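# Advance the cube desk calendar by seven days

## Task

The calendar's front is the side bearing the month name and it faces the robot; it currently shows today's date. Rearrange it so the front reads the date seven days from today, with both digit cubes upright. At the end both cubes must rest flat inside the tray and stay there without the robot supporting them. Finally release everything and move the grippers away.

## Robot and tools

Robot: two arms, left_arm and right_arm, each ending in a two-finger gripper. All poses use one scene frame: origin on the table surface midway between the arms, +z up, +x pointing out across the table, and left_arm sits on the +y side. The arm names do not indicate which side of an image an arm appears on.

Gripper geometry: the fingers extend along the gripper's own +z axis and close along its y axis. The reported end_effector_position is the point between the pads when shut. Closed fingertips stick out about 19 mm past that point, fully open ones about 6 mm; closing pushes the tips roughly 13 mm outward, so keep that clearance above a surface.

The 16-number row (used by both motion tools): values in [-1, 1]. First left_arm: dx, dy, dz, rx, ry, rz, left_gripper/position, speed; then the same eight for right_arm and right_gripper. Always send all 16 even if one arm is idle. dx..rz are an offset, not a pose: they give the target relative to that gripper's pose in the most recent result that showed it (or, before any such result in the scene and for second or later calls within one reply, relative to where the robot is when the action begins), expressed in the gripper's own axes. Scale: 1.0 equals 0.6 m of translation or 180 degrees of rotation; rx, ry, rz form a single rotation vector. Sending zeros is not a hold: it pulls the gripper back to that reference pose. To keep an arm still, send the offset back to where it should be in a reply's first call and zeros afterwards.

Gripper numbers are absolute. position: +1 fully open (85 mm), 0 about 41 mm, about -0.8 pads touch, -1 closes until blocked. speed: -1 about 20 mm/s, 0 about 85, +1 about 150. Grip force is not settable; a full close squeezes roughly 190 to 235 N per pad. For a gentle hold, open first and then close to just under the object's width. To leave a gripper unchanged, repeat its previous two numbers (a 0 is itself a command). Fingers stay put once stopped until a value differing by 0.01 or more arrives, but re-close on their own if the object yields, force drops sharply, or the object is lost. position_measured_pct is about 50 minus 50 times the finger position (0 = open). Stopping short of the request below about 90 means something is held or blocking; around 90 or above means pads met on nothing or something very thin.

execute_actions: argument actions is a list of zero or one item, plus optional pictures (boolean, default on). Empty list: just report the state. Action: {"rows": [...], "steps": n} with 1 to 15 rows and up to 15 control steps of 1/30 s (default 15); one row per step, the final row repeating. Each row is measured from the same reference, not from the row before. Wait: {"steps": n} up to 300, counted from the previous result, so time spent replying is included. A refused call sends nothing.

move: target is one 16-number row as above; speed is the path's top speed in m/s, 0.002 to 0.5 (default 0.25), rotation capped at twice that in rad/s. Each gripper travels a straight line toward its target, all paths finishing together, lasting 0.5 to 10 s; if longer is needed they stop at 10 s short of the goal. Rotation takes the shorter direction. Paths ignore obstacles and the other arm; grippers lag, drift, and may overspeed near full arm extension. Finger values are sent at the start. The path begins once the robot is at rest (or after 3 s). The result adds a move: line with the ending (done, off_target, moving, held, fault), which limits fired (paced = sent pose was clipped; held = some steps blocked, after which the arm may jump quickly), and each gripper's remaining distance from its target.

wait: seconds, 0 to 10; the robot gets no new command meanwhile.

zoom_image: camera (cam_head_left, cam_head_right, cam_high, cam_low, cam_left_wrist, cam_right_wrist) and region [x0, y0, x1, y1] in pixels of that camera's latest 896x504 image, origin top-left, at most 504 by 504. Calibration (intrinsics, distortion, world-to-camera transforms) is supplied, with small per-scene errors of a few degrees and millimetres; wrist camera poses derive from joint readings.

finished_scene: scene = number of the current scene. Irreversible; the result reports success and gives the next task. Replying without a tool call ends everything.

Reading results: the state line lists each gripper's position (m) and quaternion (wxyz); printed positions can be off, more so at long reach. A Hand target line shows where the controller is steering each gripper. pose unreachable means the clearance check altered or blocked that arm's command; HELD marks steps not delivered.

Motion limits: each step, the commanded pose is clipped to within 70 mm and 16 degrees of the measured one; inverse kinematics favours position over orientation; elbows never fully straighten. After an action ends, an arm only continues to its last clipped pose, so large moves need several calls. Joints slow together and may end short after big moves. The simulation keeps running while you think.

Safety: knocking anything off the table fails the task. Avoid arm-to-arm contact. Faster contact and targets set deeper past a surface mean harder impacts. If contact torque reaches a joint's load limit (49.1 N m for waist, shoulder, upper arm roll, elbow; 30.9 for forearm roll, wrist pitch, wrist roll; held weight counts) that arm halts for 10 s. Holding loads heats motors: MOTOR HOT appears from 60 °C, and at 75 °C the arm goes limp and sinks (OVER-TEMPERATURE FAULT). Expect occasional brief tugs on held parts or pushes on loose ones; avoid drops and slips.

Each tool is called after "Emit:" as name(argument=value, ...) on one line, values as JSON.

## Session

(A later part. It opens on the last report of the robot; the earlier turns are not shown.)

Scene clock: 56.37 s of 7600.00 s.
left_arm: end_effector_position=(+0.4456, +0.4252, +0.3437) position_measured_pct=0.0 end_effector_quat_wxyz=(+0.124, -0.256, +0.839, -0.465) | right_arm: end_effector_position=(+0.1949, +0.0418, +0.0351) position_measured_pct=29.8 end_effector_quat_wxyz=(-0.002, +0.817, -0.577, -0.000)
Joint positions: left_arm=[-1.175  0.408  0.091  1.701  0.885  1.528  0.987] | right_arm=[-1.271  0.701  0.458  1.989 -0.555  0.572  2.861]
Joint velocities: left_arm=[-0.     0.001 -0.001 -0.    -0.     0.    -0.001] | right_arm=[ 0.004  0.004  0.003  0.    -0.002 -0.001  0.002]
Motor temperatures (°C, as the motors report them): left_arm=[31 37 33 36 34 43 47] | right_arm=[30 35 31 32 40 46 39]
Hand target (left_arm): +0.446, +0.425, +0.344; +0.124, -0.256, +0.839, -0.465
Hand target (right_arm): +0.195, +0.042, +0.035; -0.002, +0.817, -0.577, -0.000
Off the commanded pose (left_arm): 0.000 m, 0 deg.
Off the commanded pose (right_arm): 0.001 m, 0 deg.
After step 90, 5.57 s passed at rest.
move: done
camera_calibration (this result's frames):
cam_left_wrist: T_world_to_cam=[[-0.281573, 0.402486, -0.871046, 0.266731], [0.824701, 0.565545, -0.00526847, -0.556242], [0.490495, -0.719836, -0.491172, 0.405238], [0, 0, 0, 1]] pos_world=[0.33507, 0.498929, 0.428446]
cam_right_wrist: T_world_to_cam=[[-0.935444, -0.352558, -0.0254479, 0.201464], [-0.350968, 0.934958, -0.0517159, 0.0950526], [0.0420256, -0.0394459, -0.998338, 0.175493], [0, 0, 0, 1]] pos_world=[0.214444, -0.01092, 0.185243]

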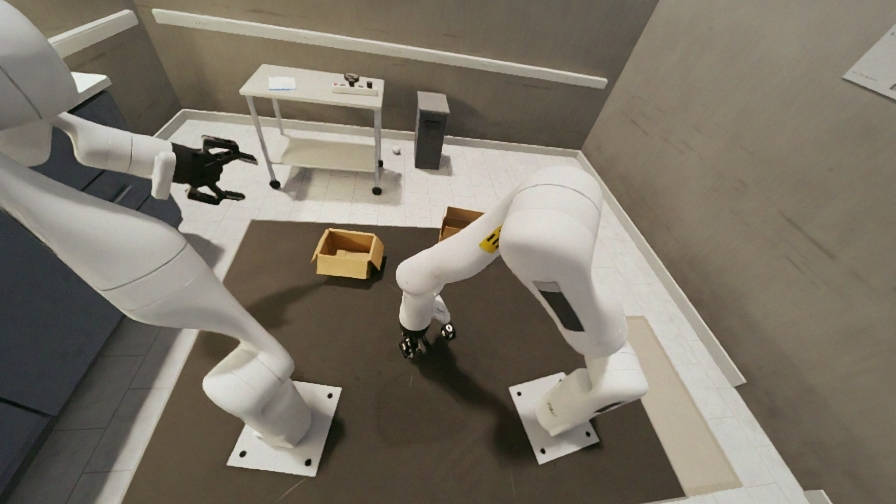

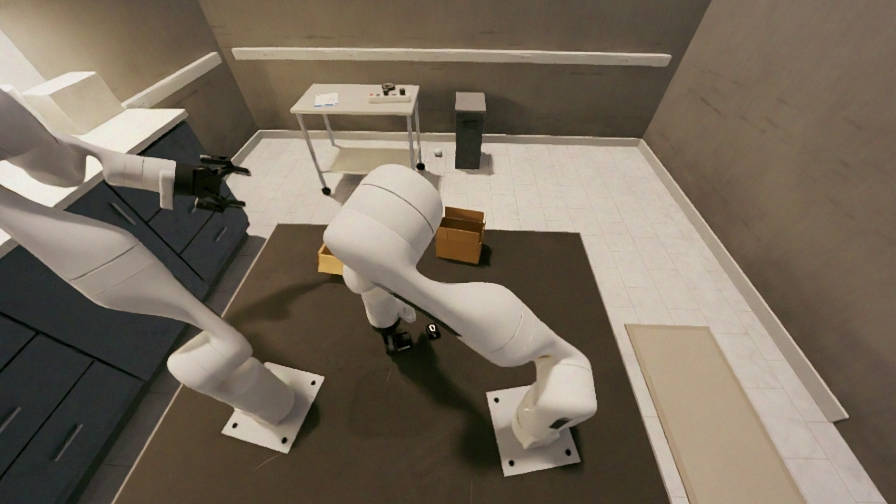

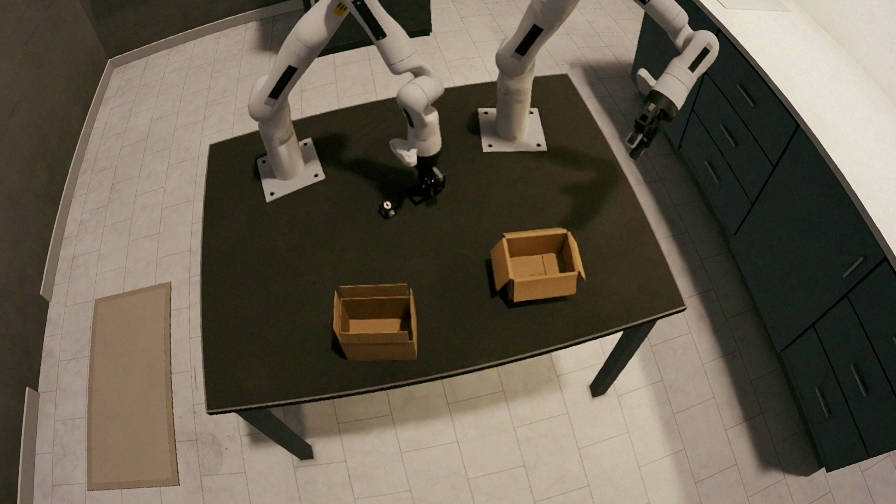

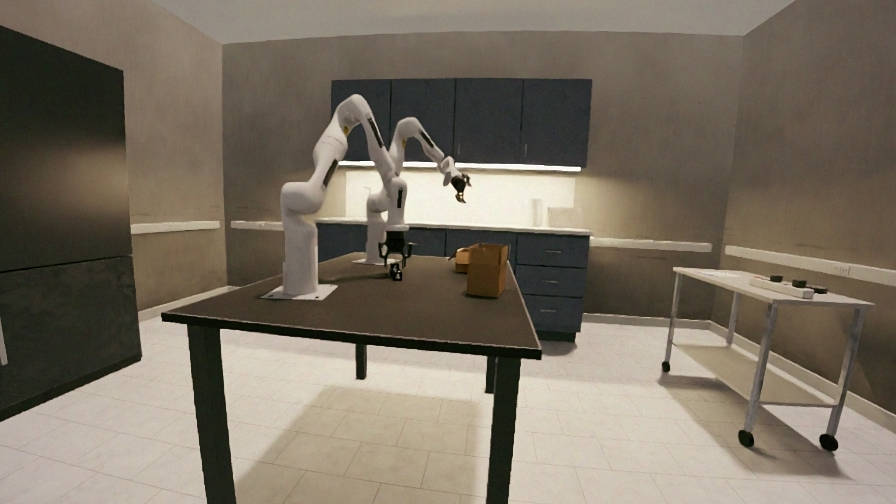

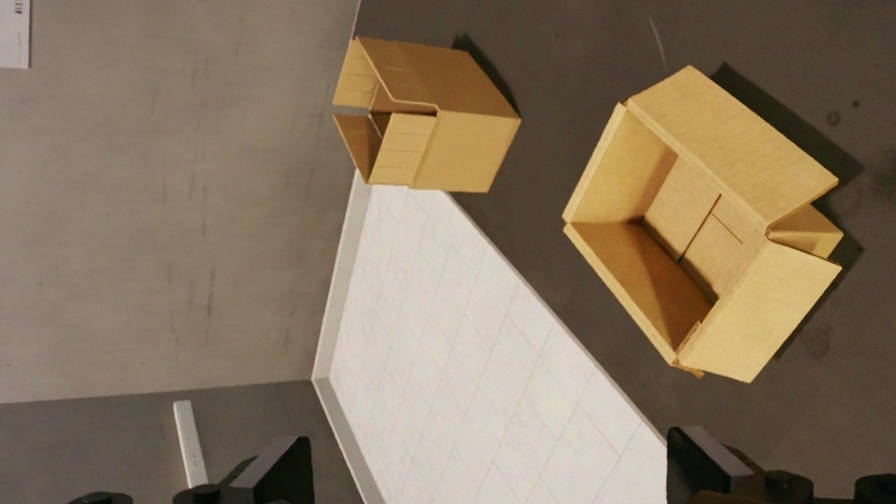

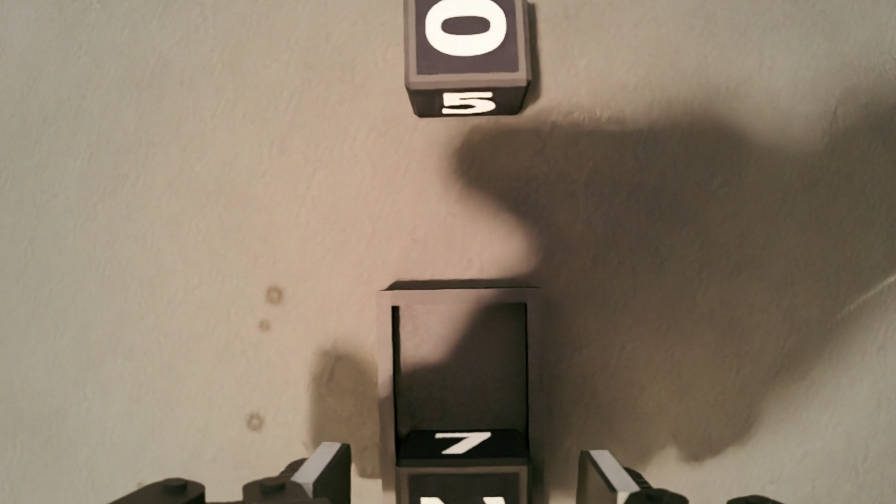

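Emit:
move(target=[0,0,0,0,0,0,1,0,0.002,0,0,0,0,0,-1,0], speed=0.05)

Emit:
move(target=[0,0,0,0,0,0,1,0,0,0,-0.045,0,0,0,-1,0], speed=0.1)

Emit:
move(target=[0,0,0,0,0,0,1,0,0.058,0,0,0,0,0,-1,0], speed=0.1)

Scene clock: 59.03 s of 7600.00 s.
left_arm: end_effector_position=(+0.4456, +0.4252, +0.3437) position_measured_pct=0.0 end_effector_quat_wxyz=(+0.124, -0.256, +0.839, -0.465) | right_arm: end_effector_position=(+0.1955, +0.0415, +0.0362) position_measured_pct=61.9 end_effector_quat_wxyz=(-0.003, +0.817, -0.577, -0.001)
Joint positions: left_arm=[-1.175  0.408  0.091  1.701  0.885  1.528  0.987] | right_arm=[-1.269  0.697  0.458  1.991 -0.555  0.571  2.863]
Joint velocities: left_arm=[-0.    -0.001  0.    -0.001  0.001 -0.     0.   ] | right_arm=[-0.001  0.     0.     0.    -0.001  0.002  0.   ]
Motor temperatures (°C, as the motors report them): left_arm=[31 37 33 36 34 43 47] | right_arm=[30 35 31 32 40 46 39]
Hand target (left_arm): +0.446, +0.425, +0.344; +0.124, -0.256, +0.839, -0.465
Hand target (right_arm): +0.195, +0.041, +0.035; -0.002, +0.817, -0.577, -0.000
Off the commanded pose (left_arm): 0.000 m, 0 deg.
Off the commanded pose (right_arm): 0.001 m, 0 deg.
move: done
camera_calibration (this result's frames):
cam_left_wrist: T_world_to_cam=[[-0.281572, 0.402486, -0.871047, 0.266731], [0.8247, 0.565546, -0.0052678, -0.556243], [0.490497, -0.719835, -0.491172, 0.405237], [0, 0, 0, 1]] pos_world=[0.335071, 0.49893, 0.428446]
cam_right_wrist: T_world_to_cam=[[-0.935459, -0.352424, -0.0267208, 0.201979], [-0.35089, 0.93512, -0.0492547, 0.0955354], [0.0423457, -0.0366997, -0.998429, 0.176447], [0, 0, 0, 1]] pos_world=[0.214993, -0.0116795, 0.186272]

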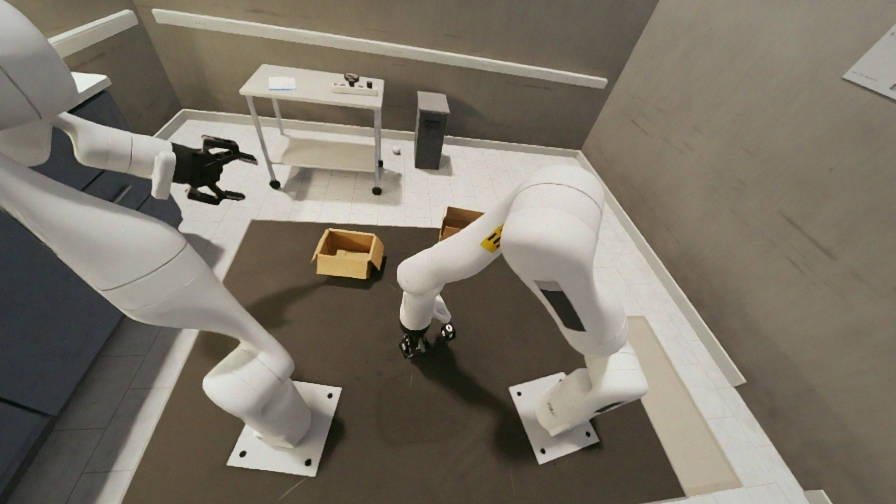

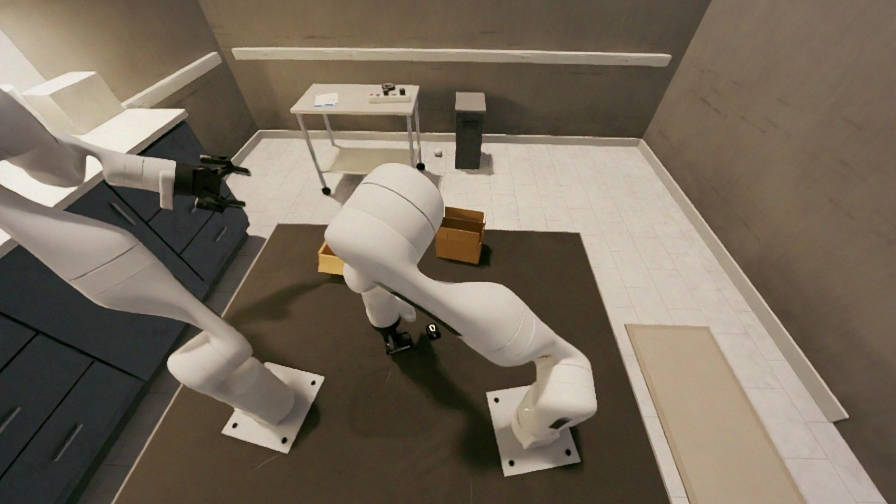

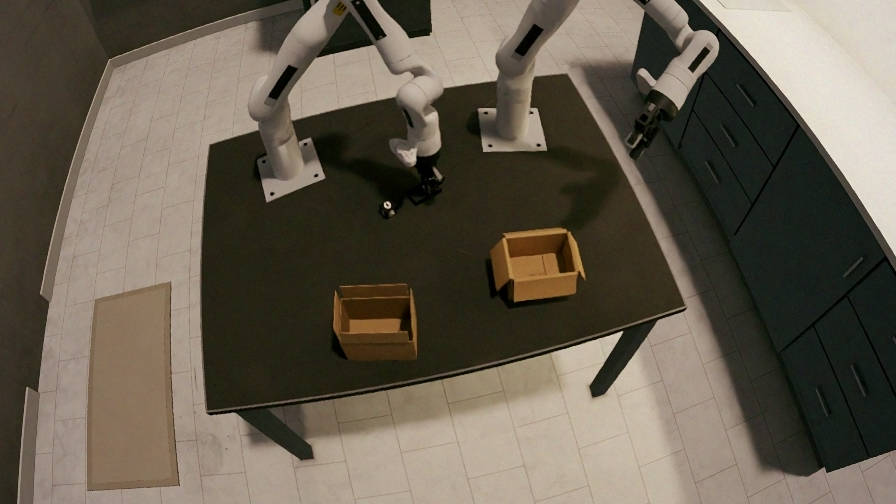

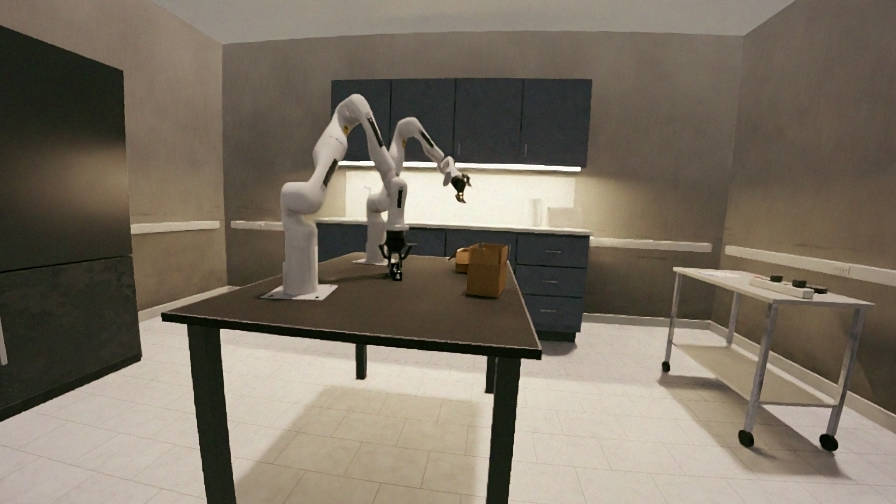

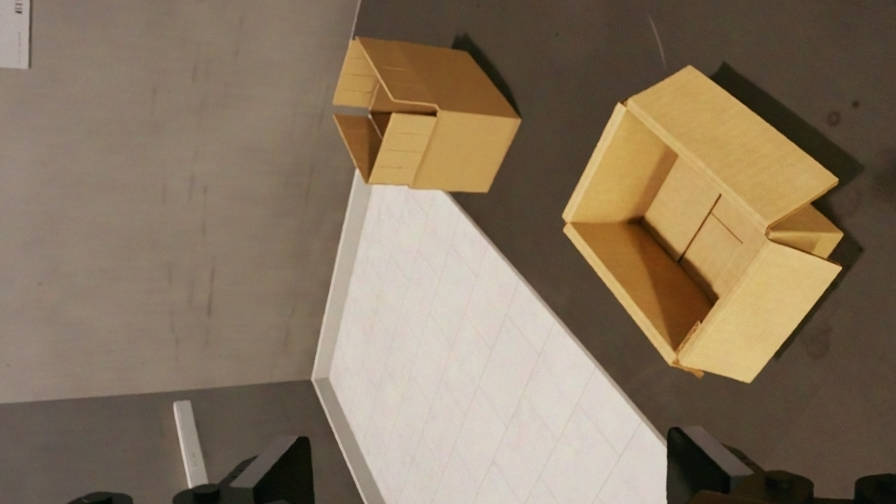

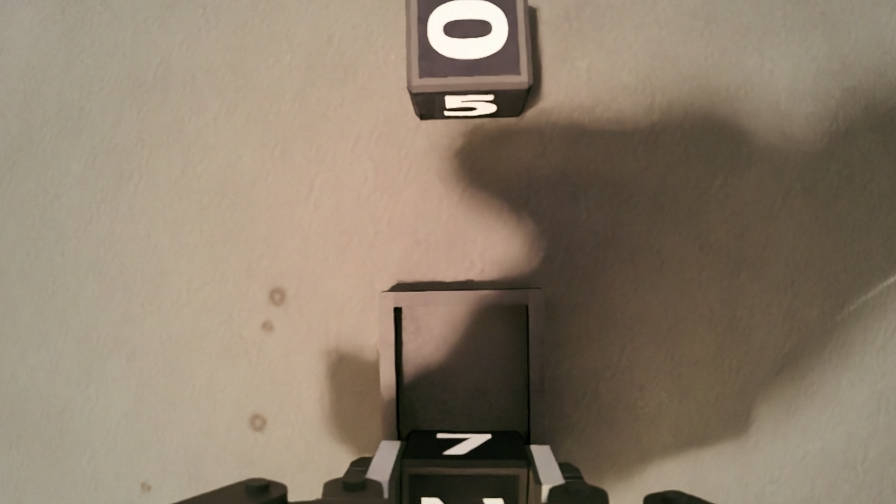

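Scene clock: 59.73 s of 7600.00 s.
left_arm: end_effector_position=(+0.4456, +0.4252, +0.3437) position_measured_pct=0.0 end_effector_quat_wxyz=(+0.124, -0.256, +0.839, -0.465) | right_arm: end_effector_position=(+0.1957, +0.0410, +0.0631) position_measured_pct=61.9 end_effector_quat_wxyz=(-0.003, +0.817, -0.577, -0.001)
Joint positions: left_arm=[-1.175  0.408  0.091  1.701  0.885  1.528  0.987] | right_arm=[-1.304  0.644  0.508  1.976 -0.511  0.643  2.826]
Joint velocities: left_arm=[-0.     0.     0.001 -0.002 -0.    -0.     0.001] | right_arm=[-0.003 -0.005 -0.002 -0.     0.001  0.001 -0.001]
Motor temperatures (°C, as the motors report them): left_arm=[31 37 33 36 34 43 47] | right_arm=[30 35 31 32 40 46 39]
Hand target (left_arm): +0.446, +0.425, +0.344; +0.124, -0.256, +0.839, -0.465
Hand target (right_arm): +0.196, +0.041, +0.063; -0.003, +0.817, -0.577, -0.001
Off the commanded pose (left_arm): 0.000 m, 0 deg.
Off the commanded pose (right_arm): 0.000 m, 0 deg.
move: done
camera_calibration (this result's frames):
cam_left_wrist: T_world_to_cam=[[-0.281572, 0.402486, -0.871047, 0.266731], [0.8247, 0.565547, -0.00526727, -0.556245], [0.490498, -0.719835, -0.491172, 0.405236], [0, 0, 0, 1]] pos_world=[0.335071, 0.49893, 0.428446]
cam_right_wrist: T_world_to_cam=[[-0.935704, -0.351778, -0.0266726, 0.202744], [-0.350218, 0.935338, -0.0499051, 0.0972883], [0.0425034, -0.0373552, -0.998398, 0.203273], [0, 0, 0, 1]] pos_world=[0.21514, -0.0120835, 0.21321]

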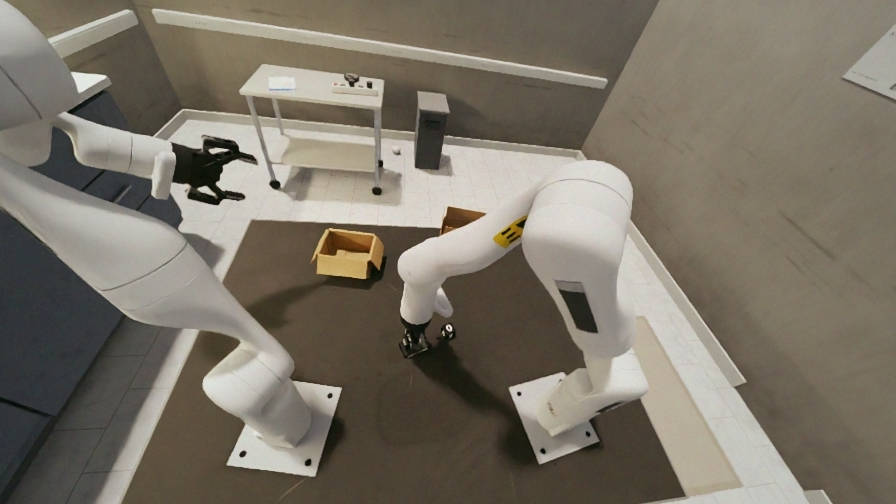

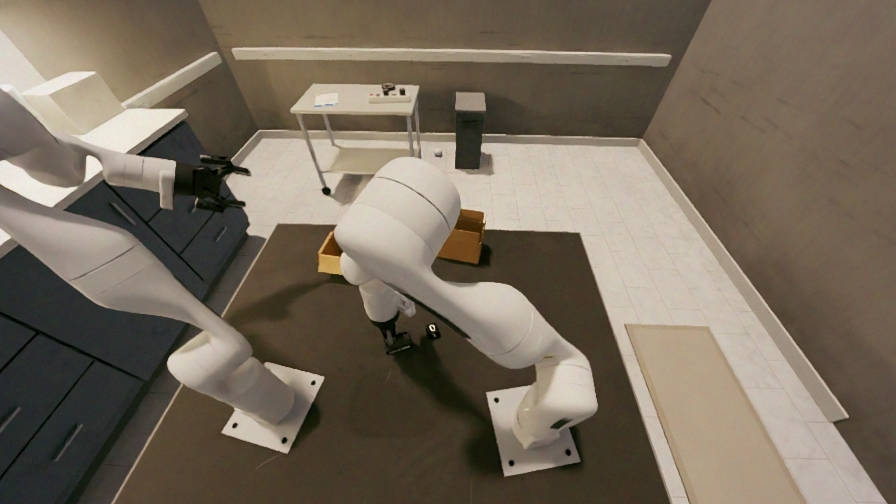

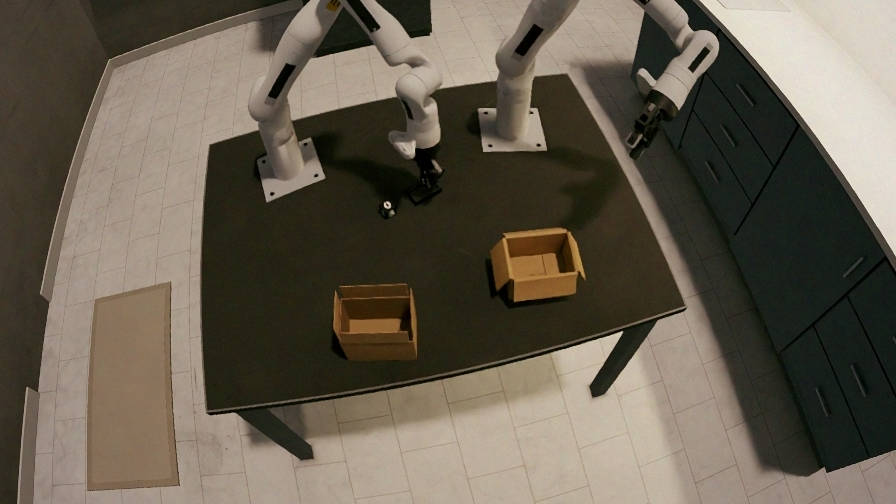

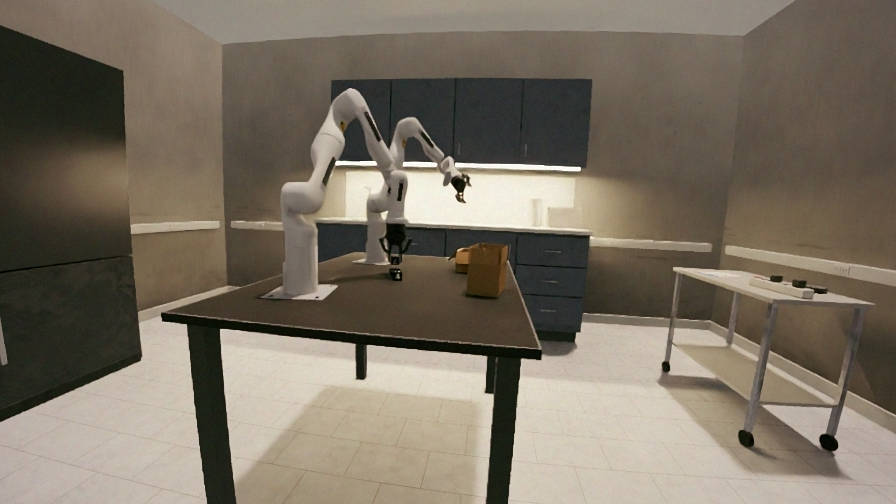

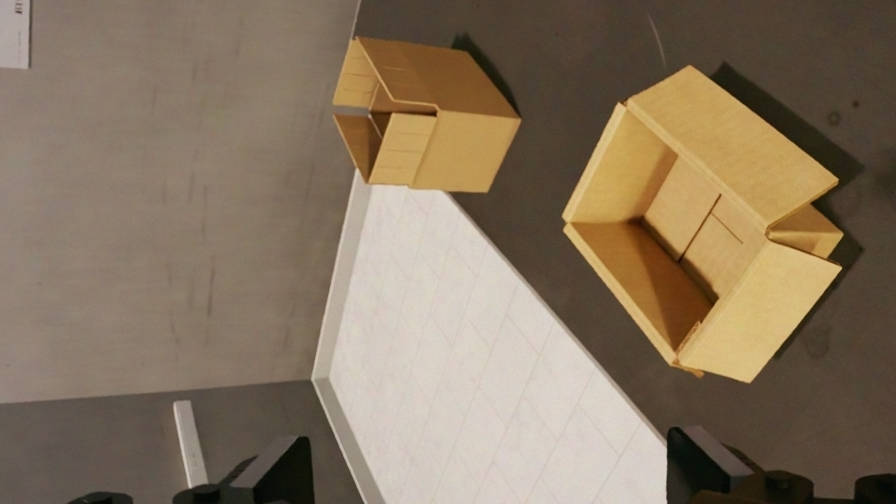

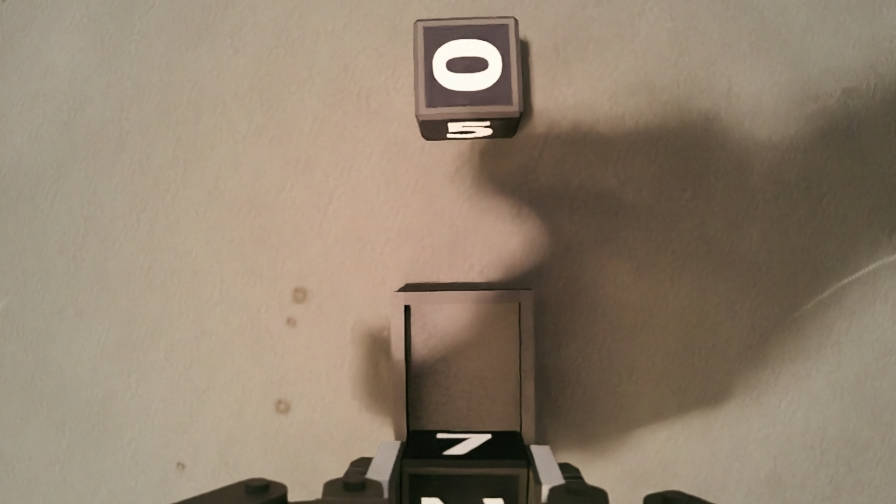

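Scene clock: 60.47 s of 7600.00 s.
left_arm: end_effector_position=(+0.4456, +0.4252, +0.3437) position_measured_pct=0.0 end_effector_quat_wxyz=(+0.124, -0.256, +0.839, -0.465) | right_arm: end_effector_position=(+0.2071, +0.0082, +0.0628) position_measured_pct=61.9 end_effector_quat_wxyz=(-0.003, +0.817, -0.577, -0.001)
Joint positions: left_arm=[-1.175  0.408  0.091  1.701  0.885  1.528  0.987] | right_arm=[-1.243  0.609  0.498  2.051 -0.511  0.596  2.901]
Joint velocities: left_arm=[ 0.     0.     0.001  0.002  0.001  0.    -0.001] | right_arm=[ 0.004 -0.003  0.002  0.001 -0.002 -0.     0.003]
Motor temperatures (°C, as the motors report them): left_arm=[31 37 33 36 34 43 47] | right_arm=[30 35 31 32 40 46 39]
Hand target (left_arm): +0.446, +0.425, +0.344; +0.124, -0.256, +0.839, -0.465
Hand target (right_arm): +0.207, +0.008, +0.063; -0.003, +0.817, -0.577, -0.001
Off the commanded pose (left_arm): 0.000 m, 0 deg.
Off the commanded pose (right_arm): 0.000 m, 0 deg.
move: done
camera_calibration (this result's frames):
cam_left_wrist: T_world_to_cam=[[-0.281572, 0.402485, -0.871047, 0.266731], [0.824699, 0.565547, -0.00526689, -0.556246], [0.490498, -0.719835, -0.491171, 0.405235], [0, 0, 0, 1]] pos_world=[0.335072, 0.498931, 0.428445]
cam_right_wrist: T_world_to_cam=[[-0.935525, -0.352283, -0.0262798, 0.201768], [-0.350729, 0.935136, -0.0500952, 0.132046], [0.0422228, -0.0376482, -0.998399, 0.201233], [0, 0, 0, 1]] pos_world=[0.226575, -0.0448258, 0.212828]

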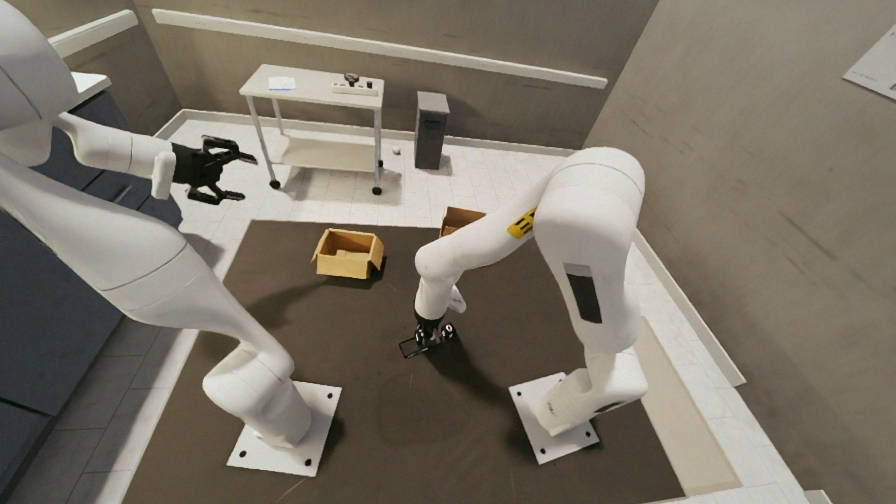

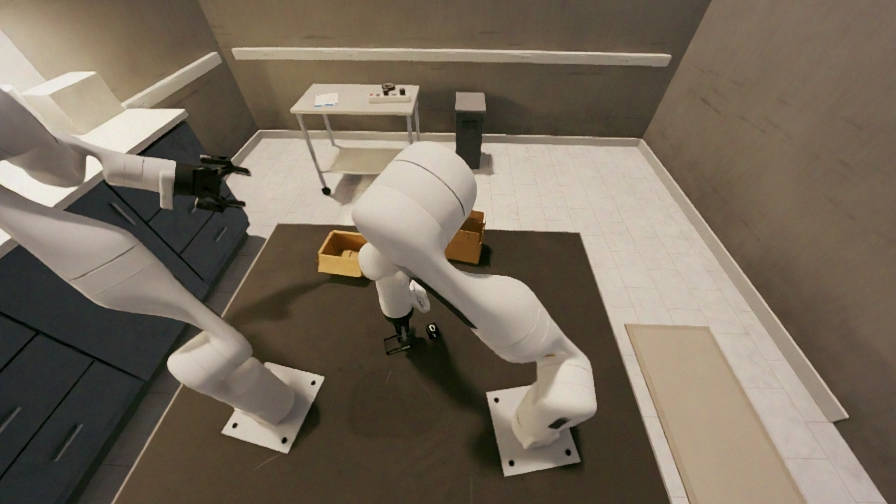

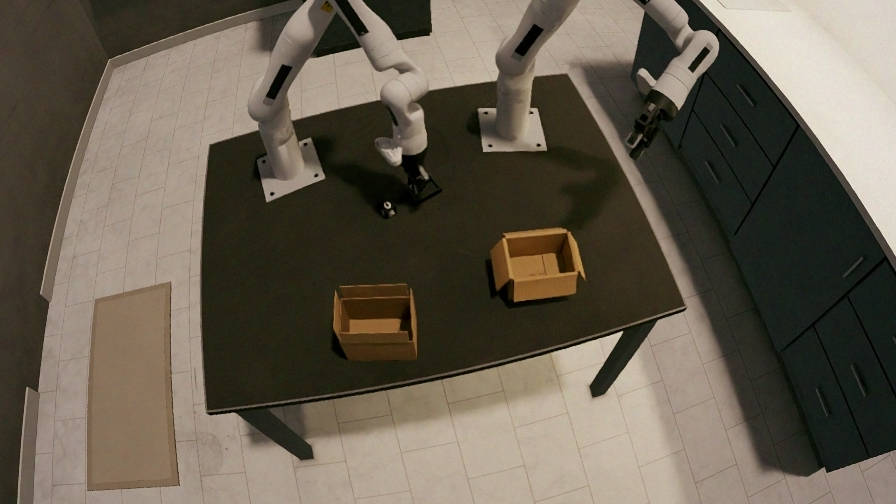

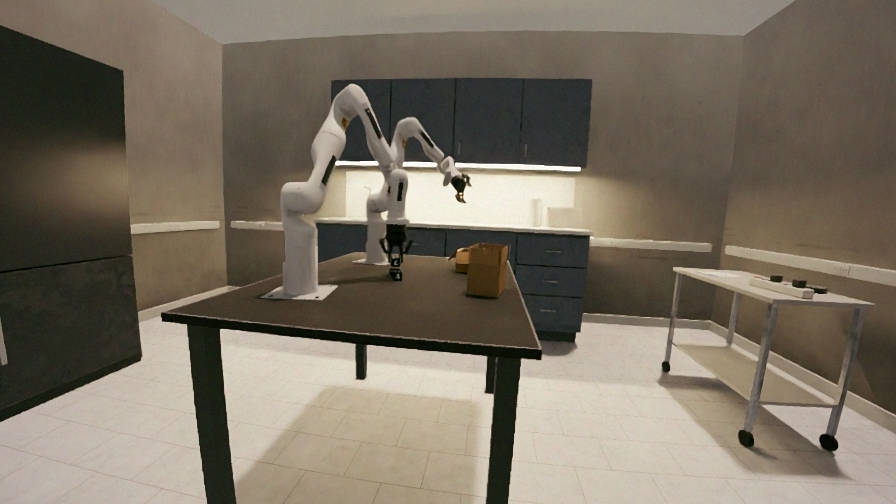

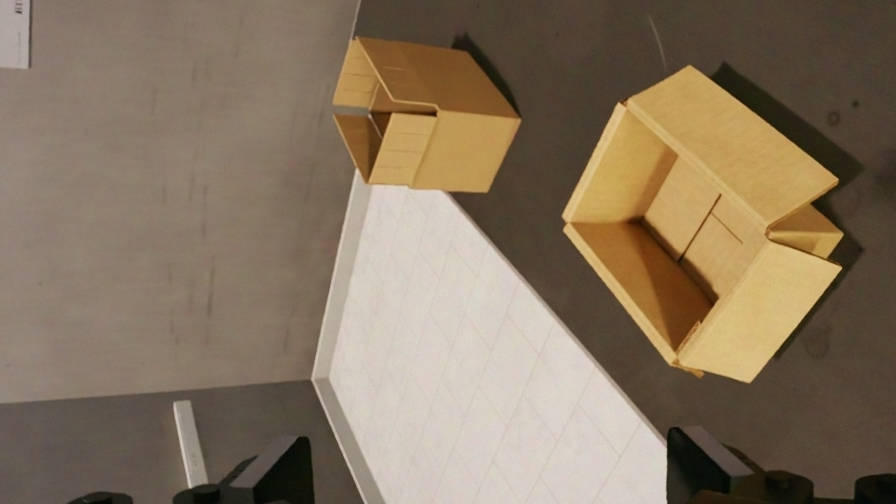

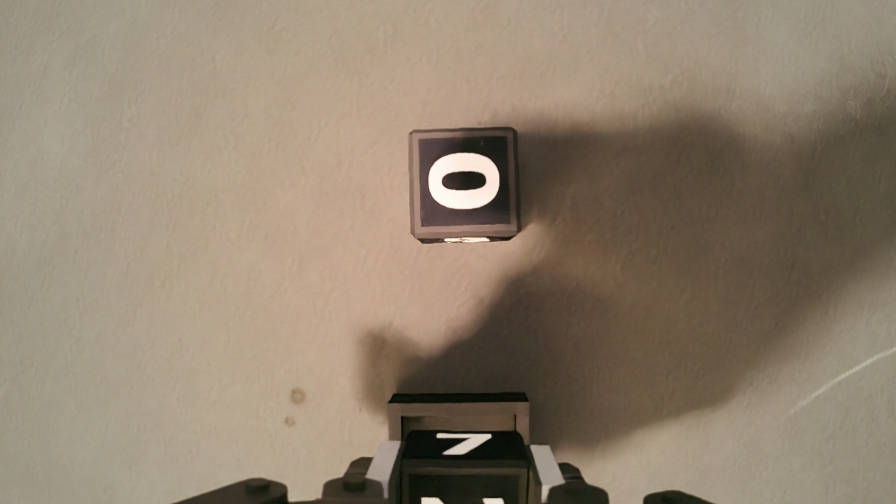

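Emit:
move(target=[0,0,0,0,0,0,1,0,-0.0035,0,0.026,0,0,0,-1,0], speed=0.04)

Emit:
zoom_image(camera="cam_right_wrist", region=[340,350,600,504])

Emit:
zoom_image(camera="cam_high", region=[390,150,460,212])

Scene clock: 64.00 s of 7600.00 s.
left_arm: end_effector_position=(+0.4456, +0.4252, +0.3437) position_measured_pct=0.0 end_effector_quat_wxyz=(+0.124, -0.256, +0.839, -0.465) | right_arm: end_effector_position=(+0.2062, +0.0105, +0.0472) position_measured_pct=61.9 end_effector_quat_wxyz=(-0.003, +0.817, -0.577, -0.001)
Joint positions: left_arm=[-1.175  0.408  0.091  1.701  0.885  1.528  0.987] | right_arm=[-1.223  0.643  0.466  2.056 -0.54   0.555  2.921]
Joint velocities: left_arm=[ 0.    -0.     0.001  0.001  0.     0.     0.001] | right_arm=[ 0.003  0.003  0.002  0.    -0.     0.     0.   ]
Motor temperatures (°C, as the motors report them): left_arm=[31 37 33 36 34 43 47] | right_arm=[30 35 31 32 40 46 39]
Hand target (left_arm): +0.446, +0.425, +0.344; +0.124, -0.256, +0.839, -0.465
Hand target (right_arm): +0.206, +0.010, +0.047; -0.003, +0.817, -0.577, -0.001
Off the commanded pose (left_arm): 0.000 m, 0 deg.
Off the commanded pose (right_arm): 0.000 m, 0 deg.
move: done
camera_calibration (this result's frames):
cam_left_wrist: T_world_to_cam=[[-0.281572, 0.402485, -0.871047, 0.266731], [0.824699, 0.565548, -0.00526637, -0.556247], [0.490499, -0.719834, -0.491171, 0.405234], [0, 0, 0, 1]] pos_world=[0.335073, 0.498931, 0.428445]
cam_right_wrist: T_world_to_cam=[[-0.935371, -0.352683, -0.0263782, 0.20138], [-0.351144, 0.935004, -0.0496437, 0.128909], [0.0421722, -0.0371727, -0.998419, 0.185877], [0, 0, 0, 1]] pos_world=[0.225792, -0.0425974, 0.197295]

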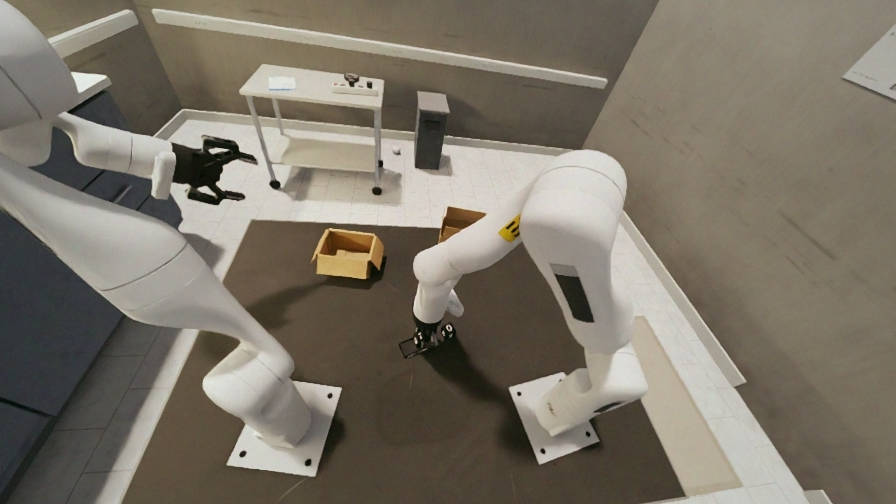

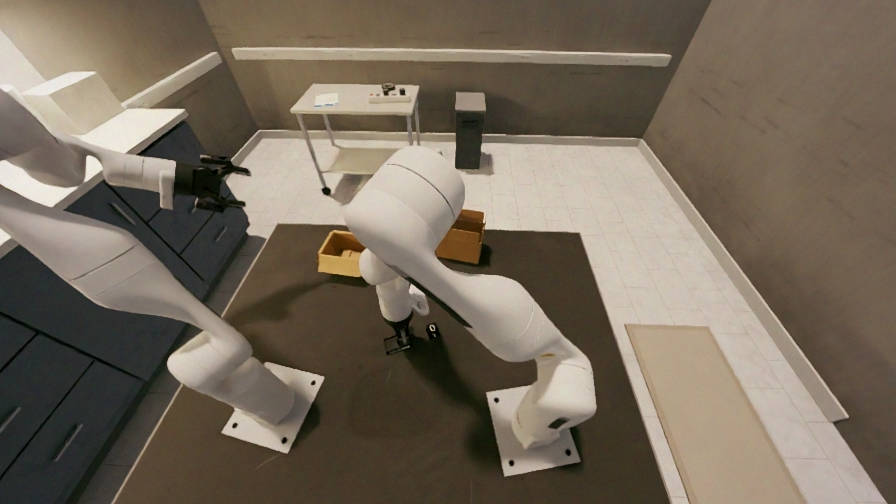

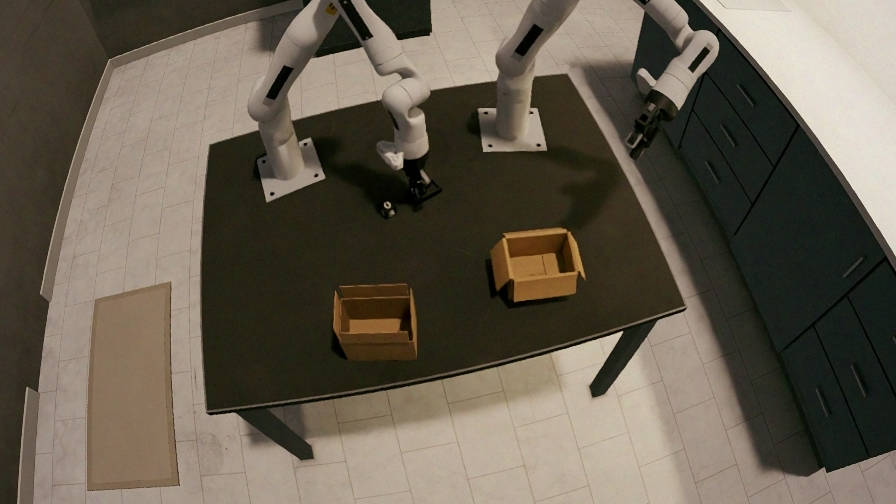

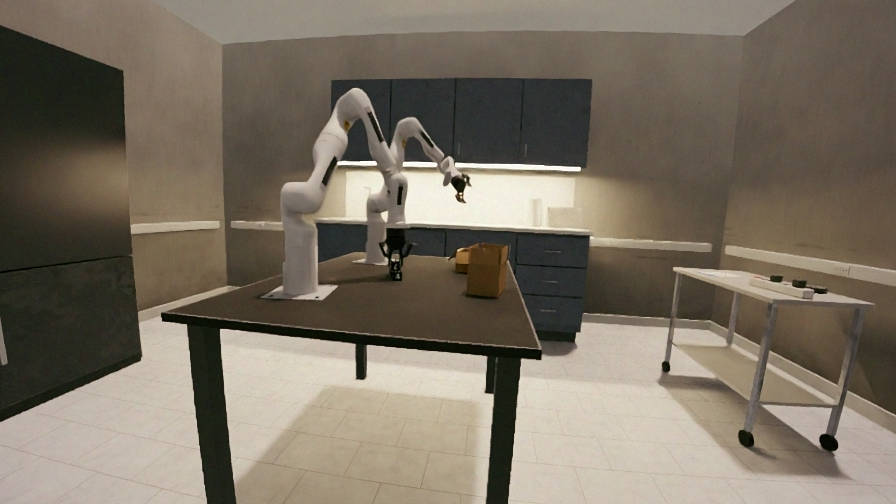

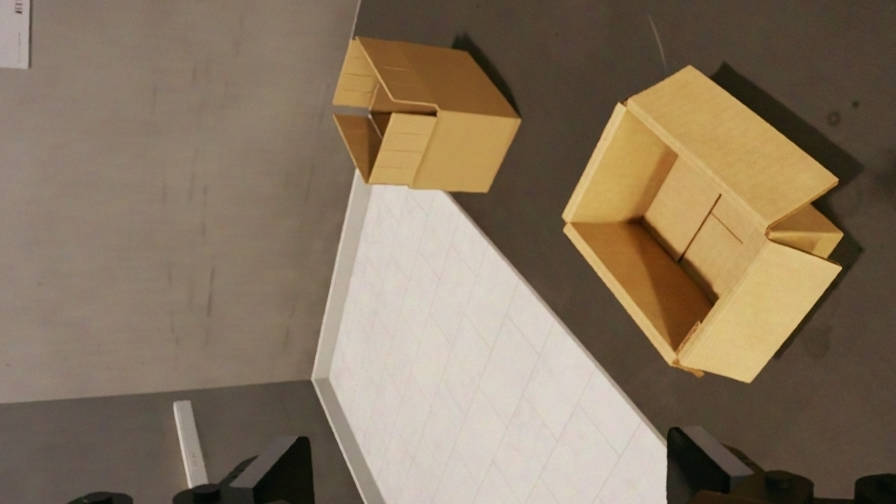

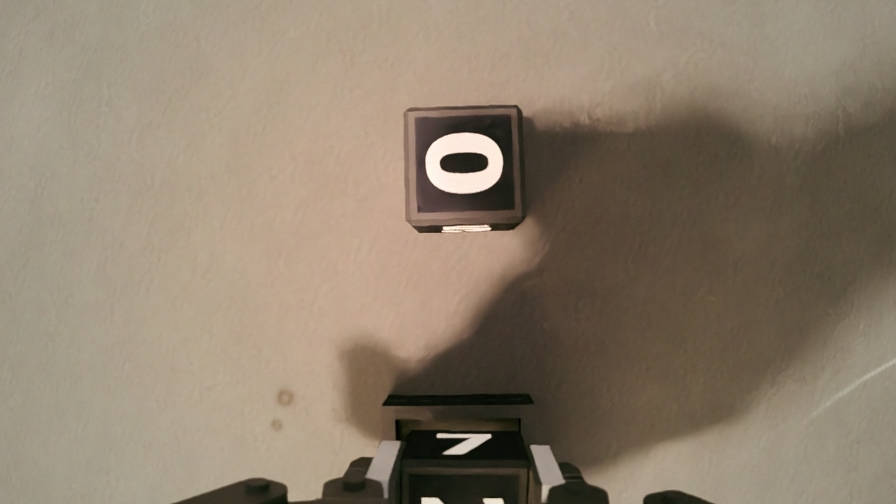

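Region (340, 350, 600, 504) of cam_right_wrist's 896x504 image, scaled by 1.938; it fills the top 299 rows of this view, and the rest is white.

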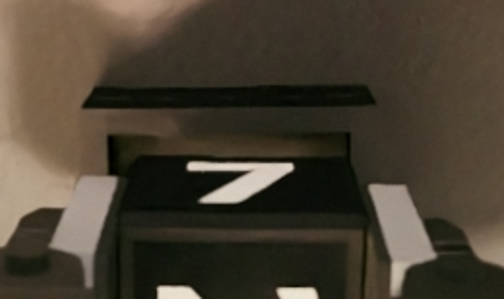

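Region (390, 150, 460, 212) of cam_high's 896x504 image, scaled by 7.200, with more detail than that image has; it fills the top 446 rows of this view, and the rest is white.

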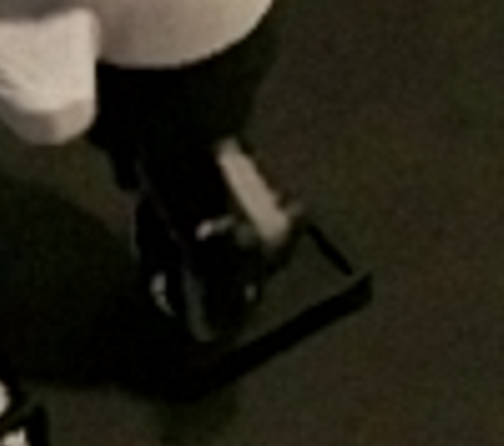

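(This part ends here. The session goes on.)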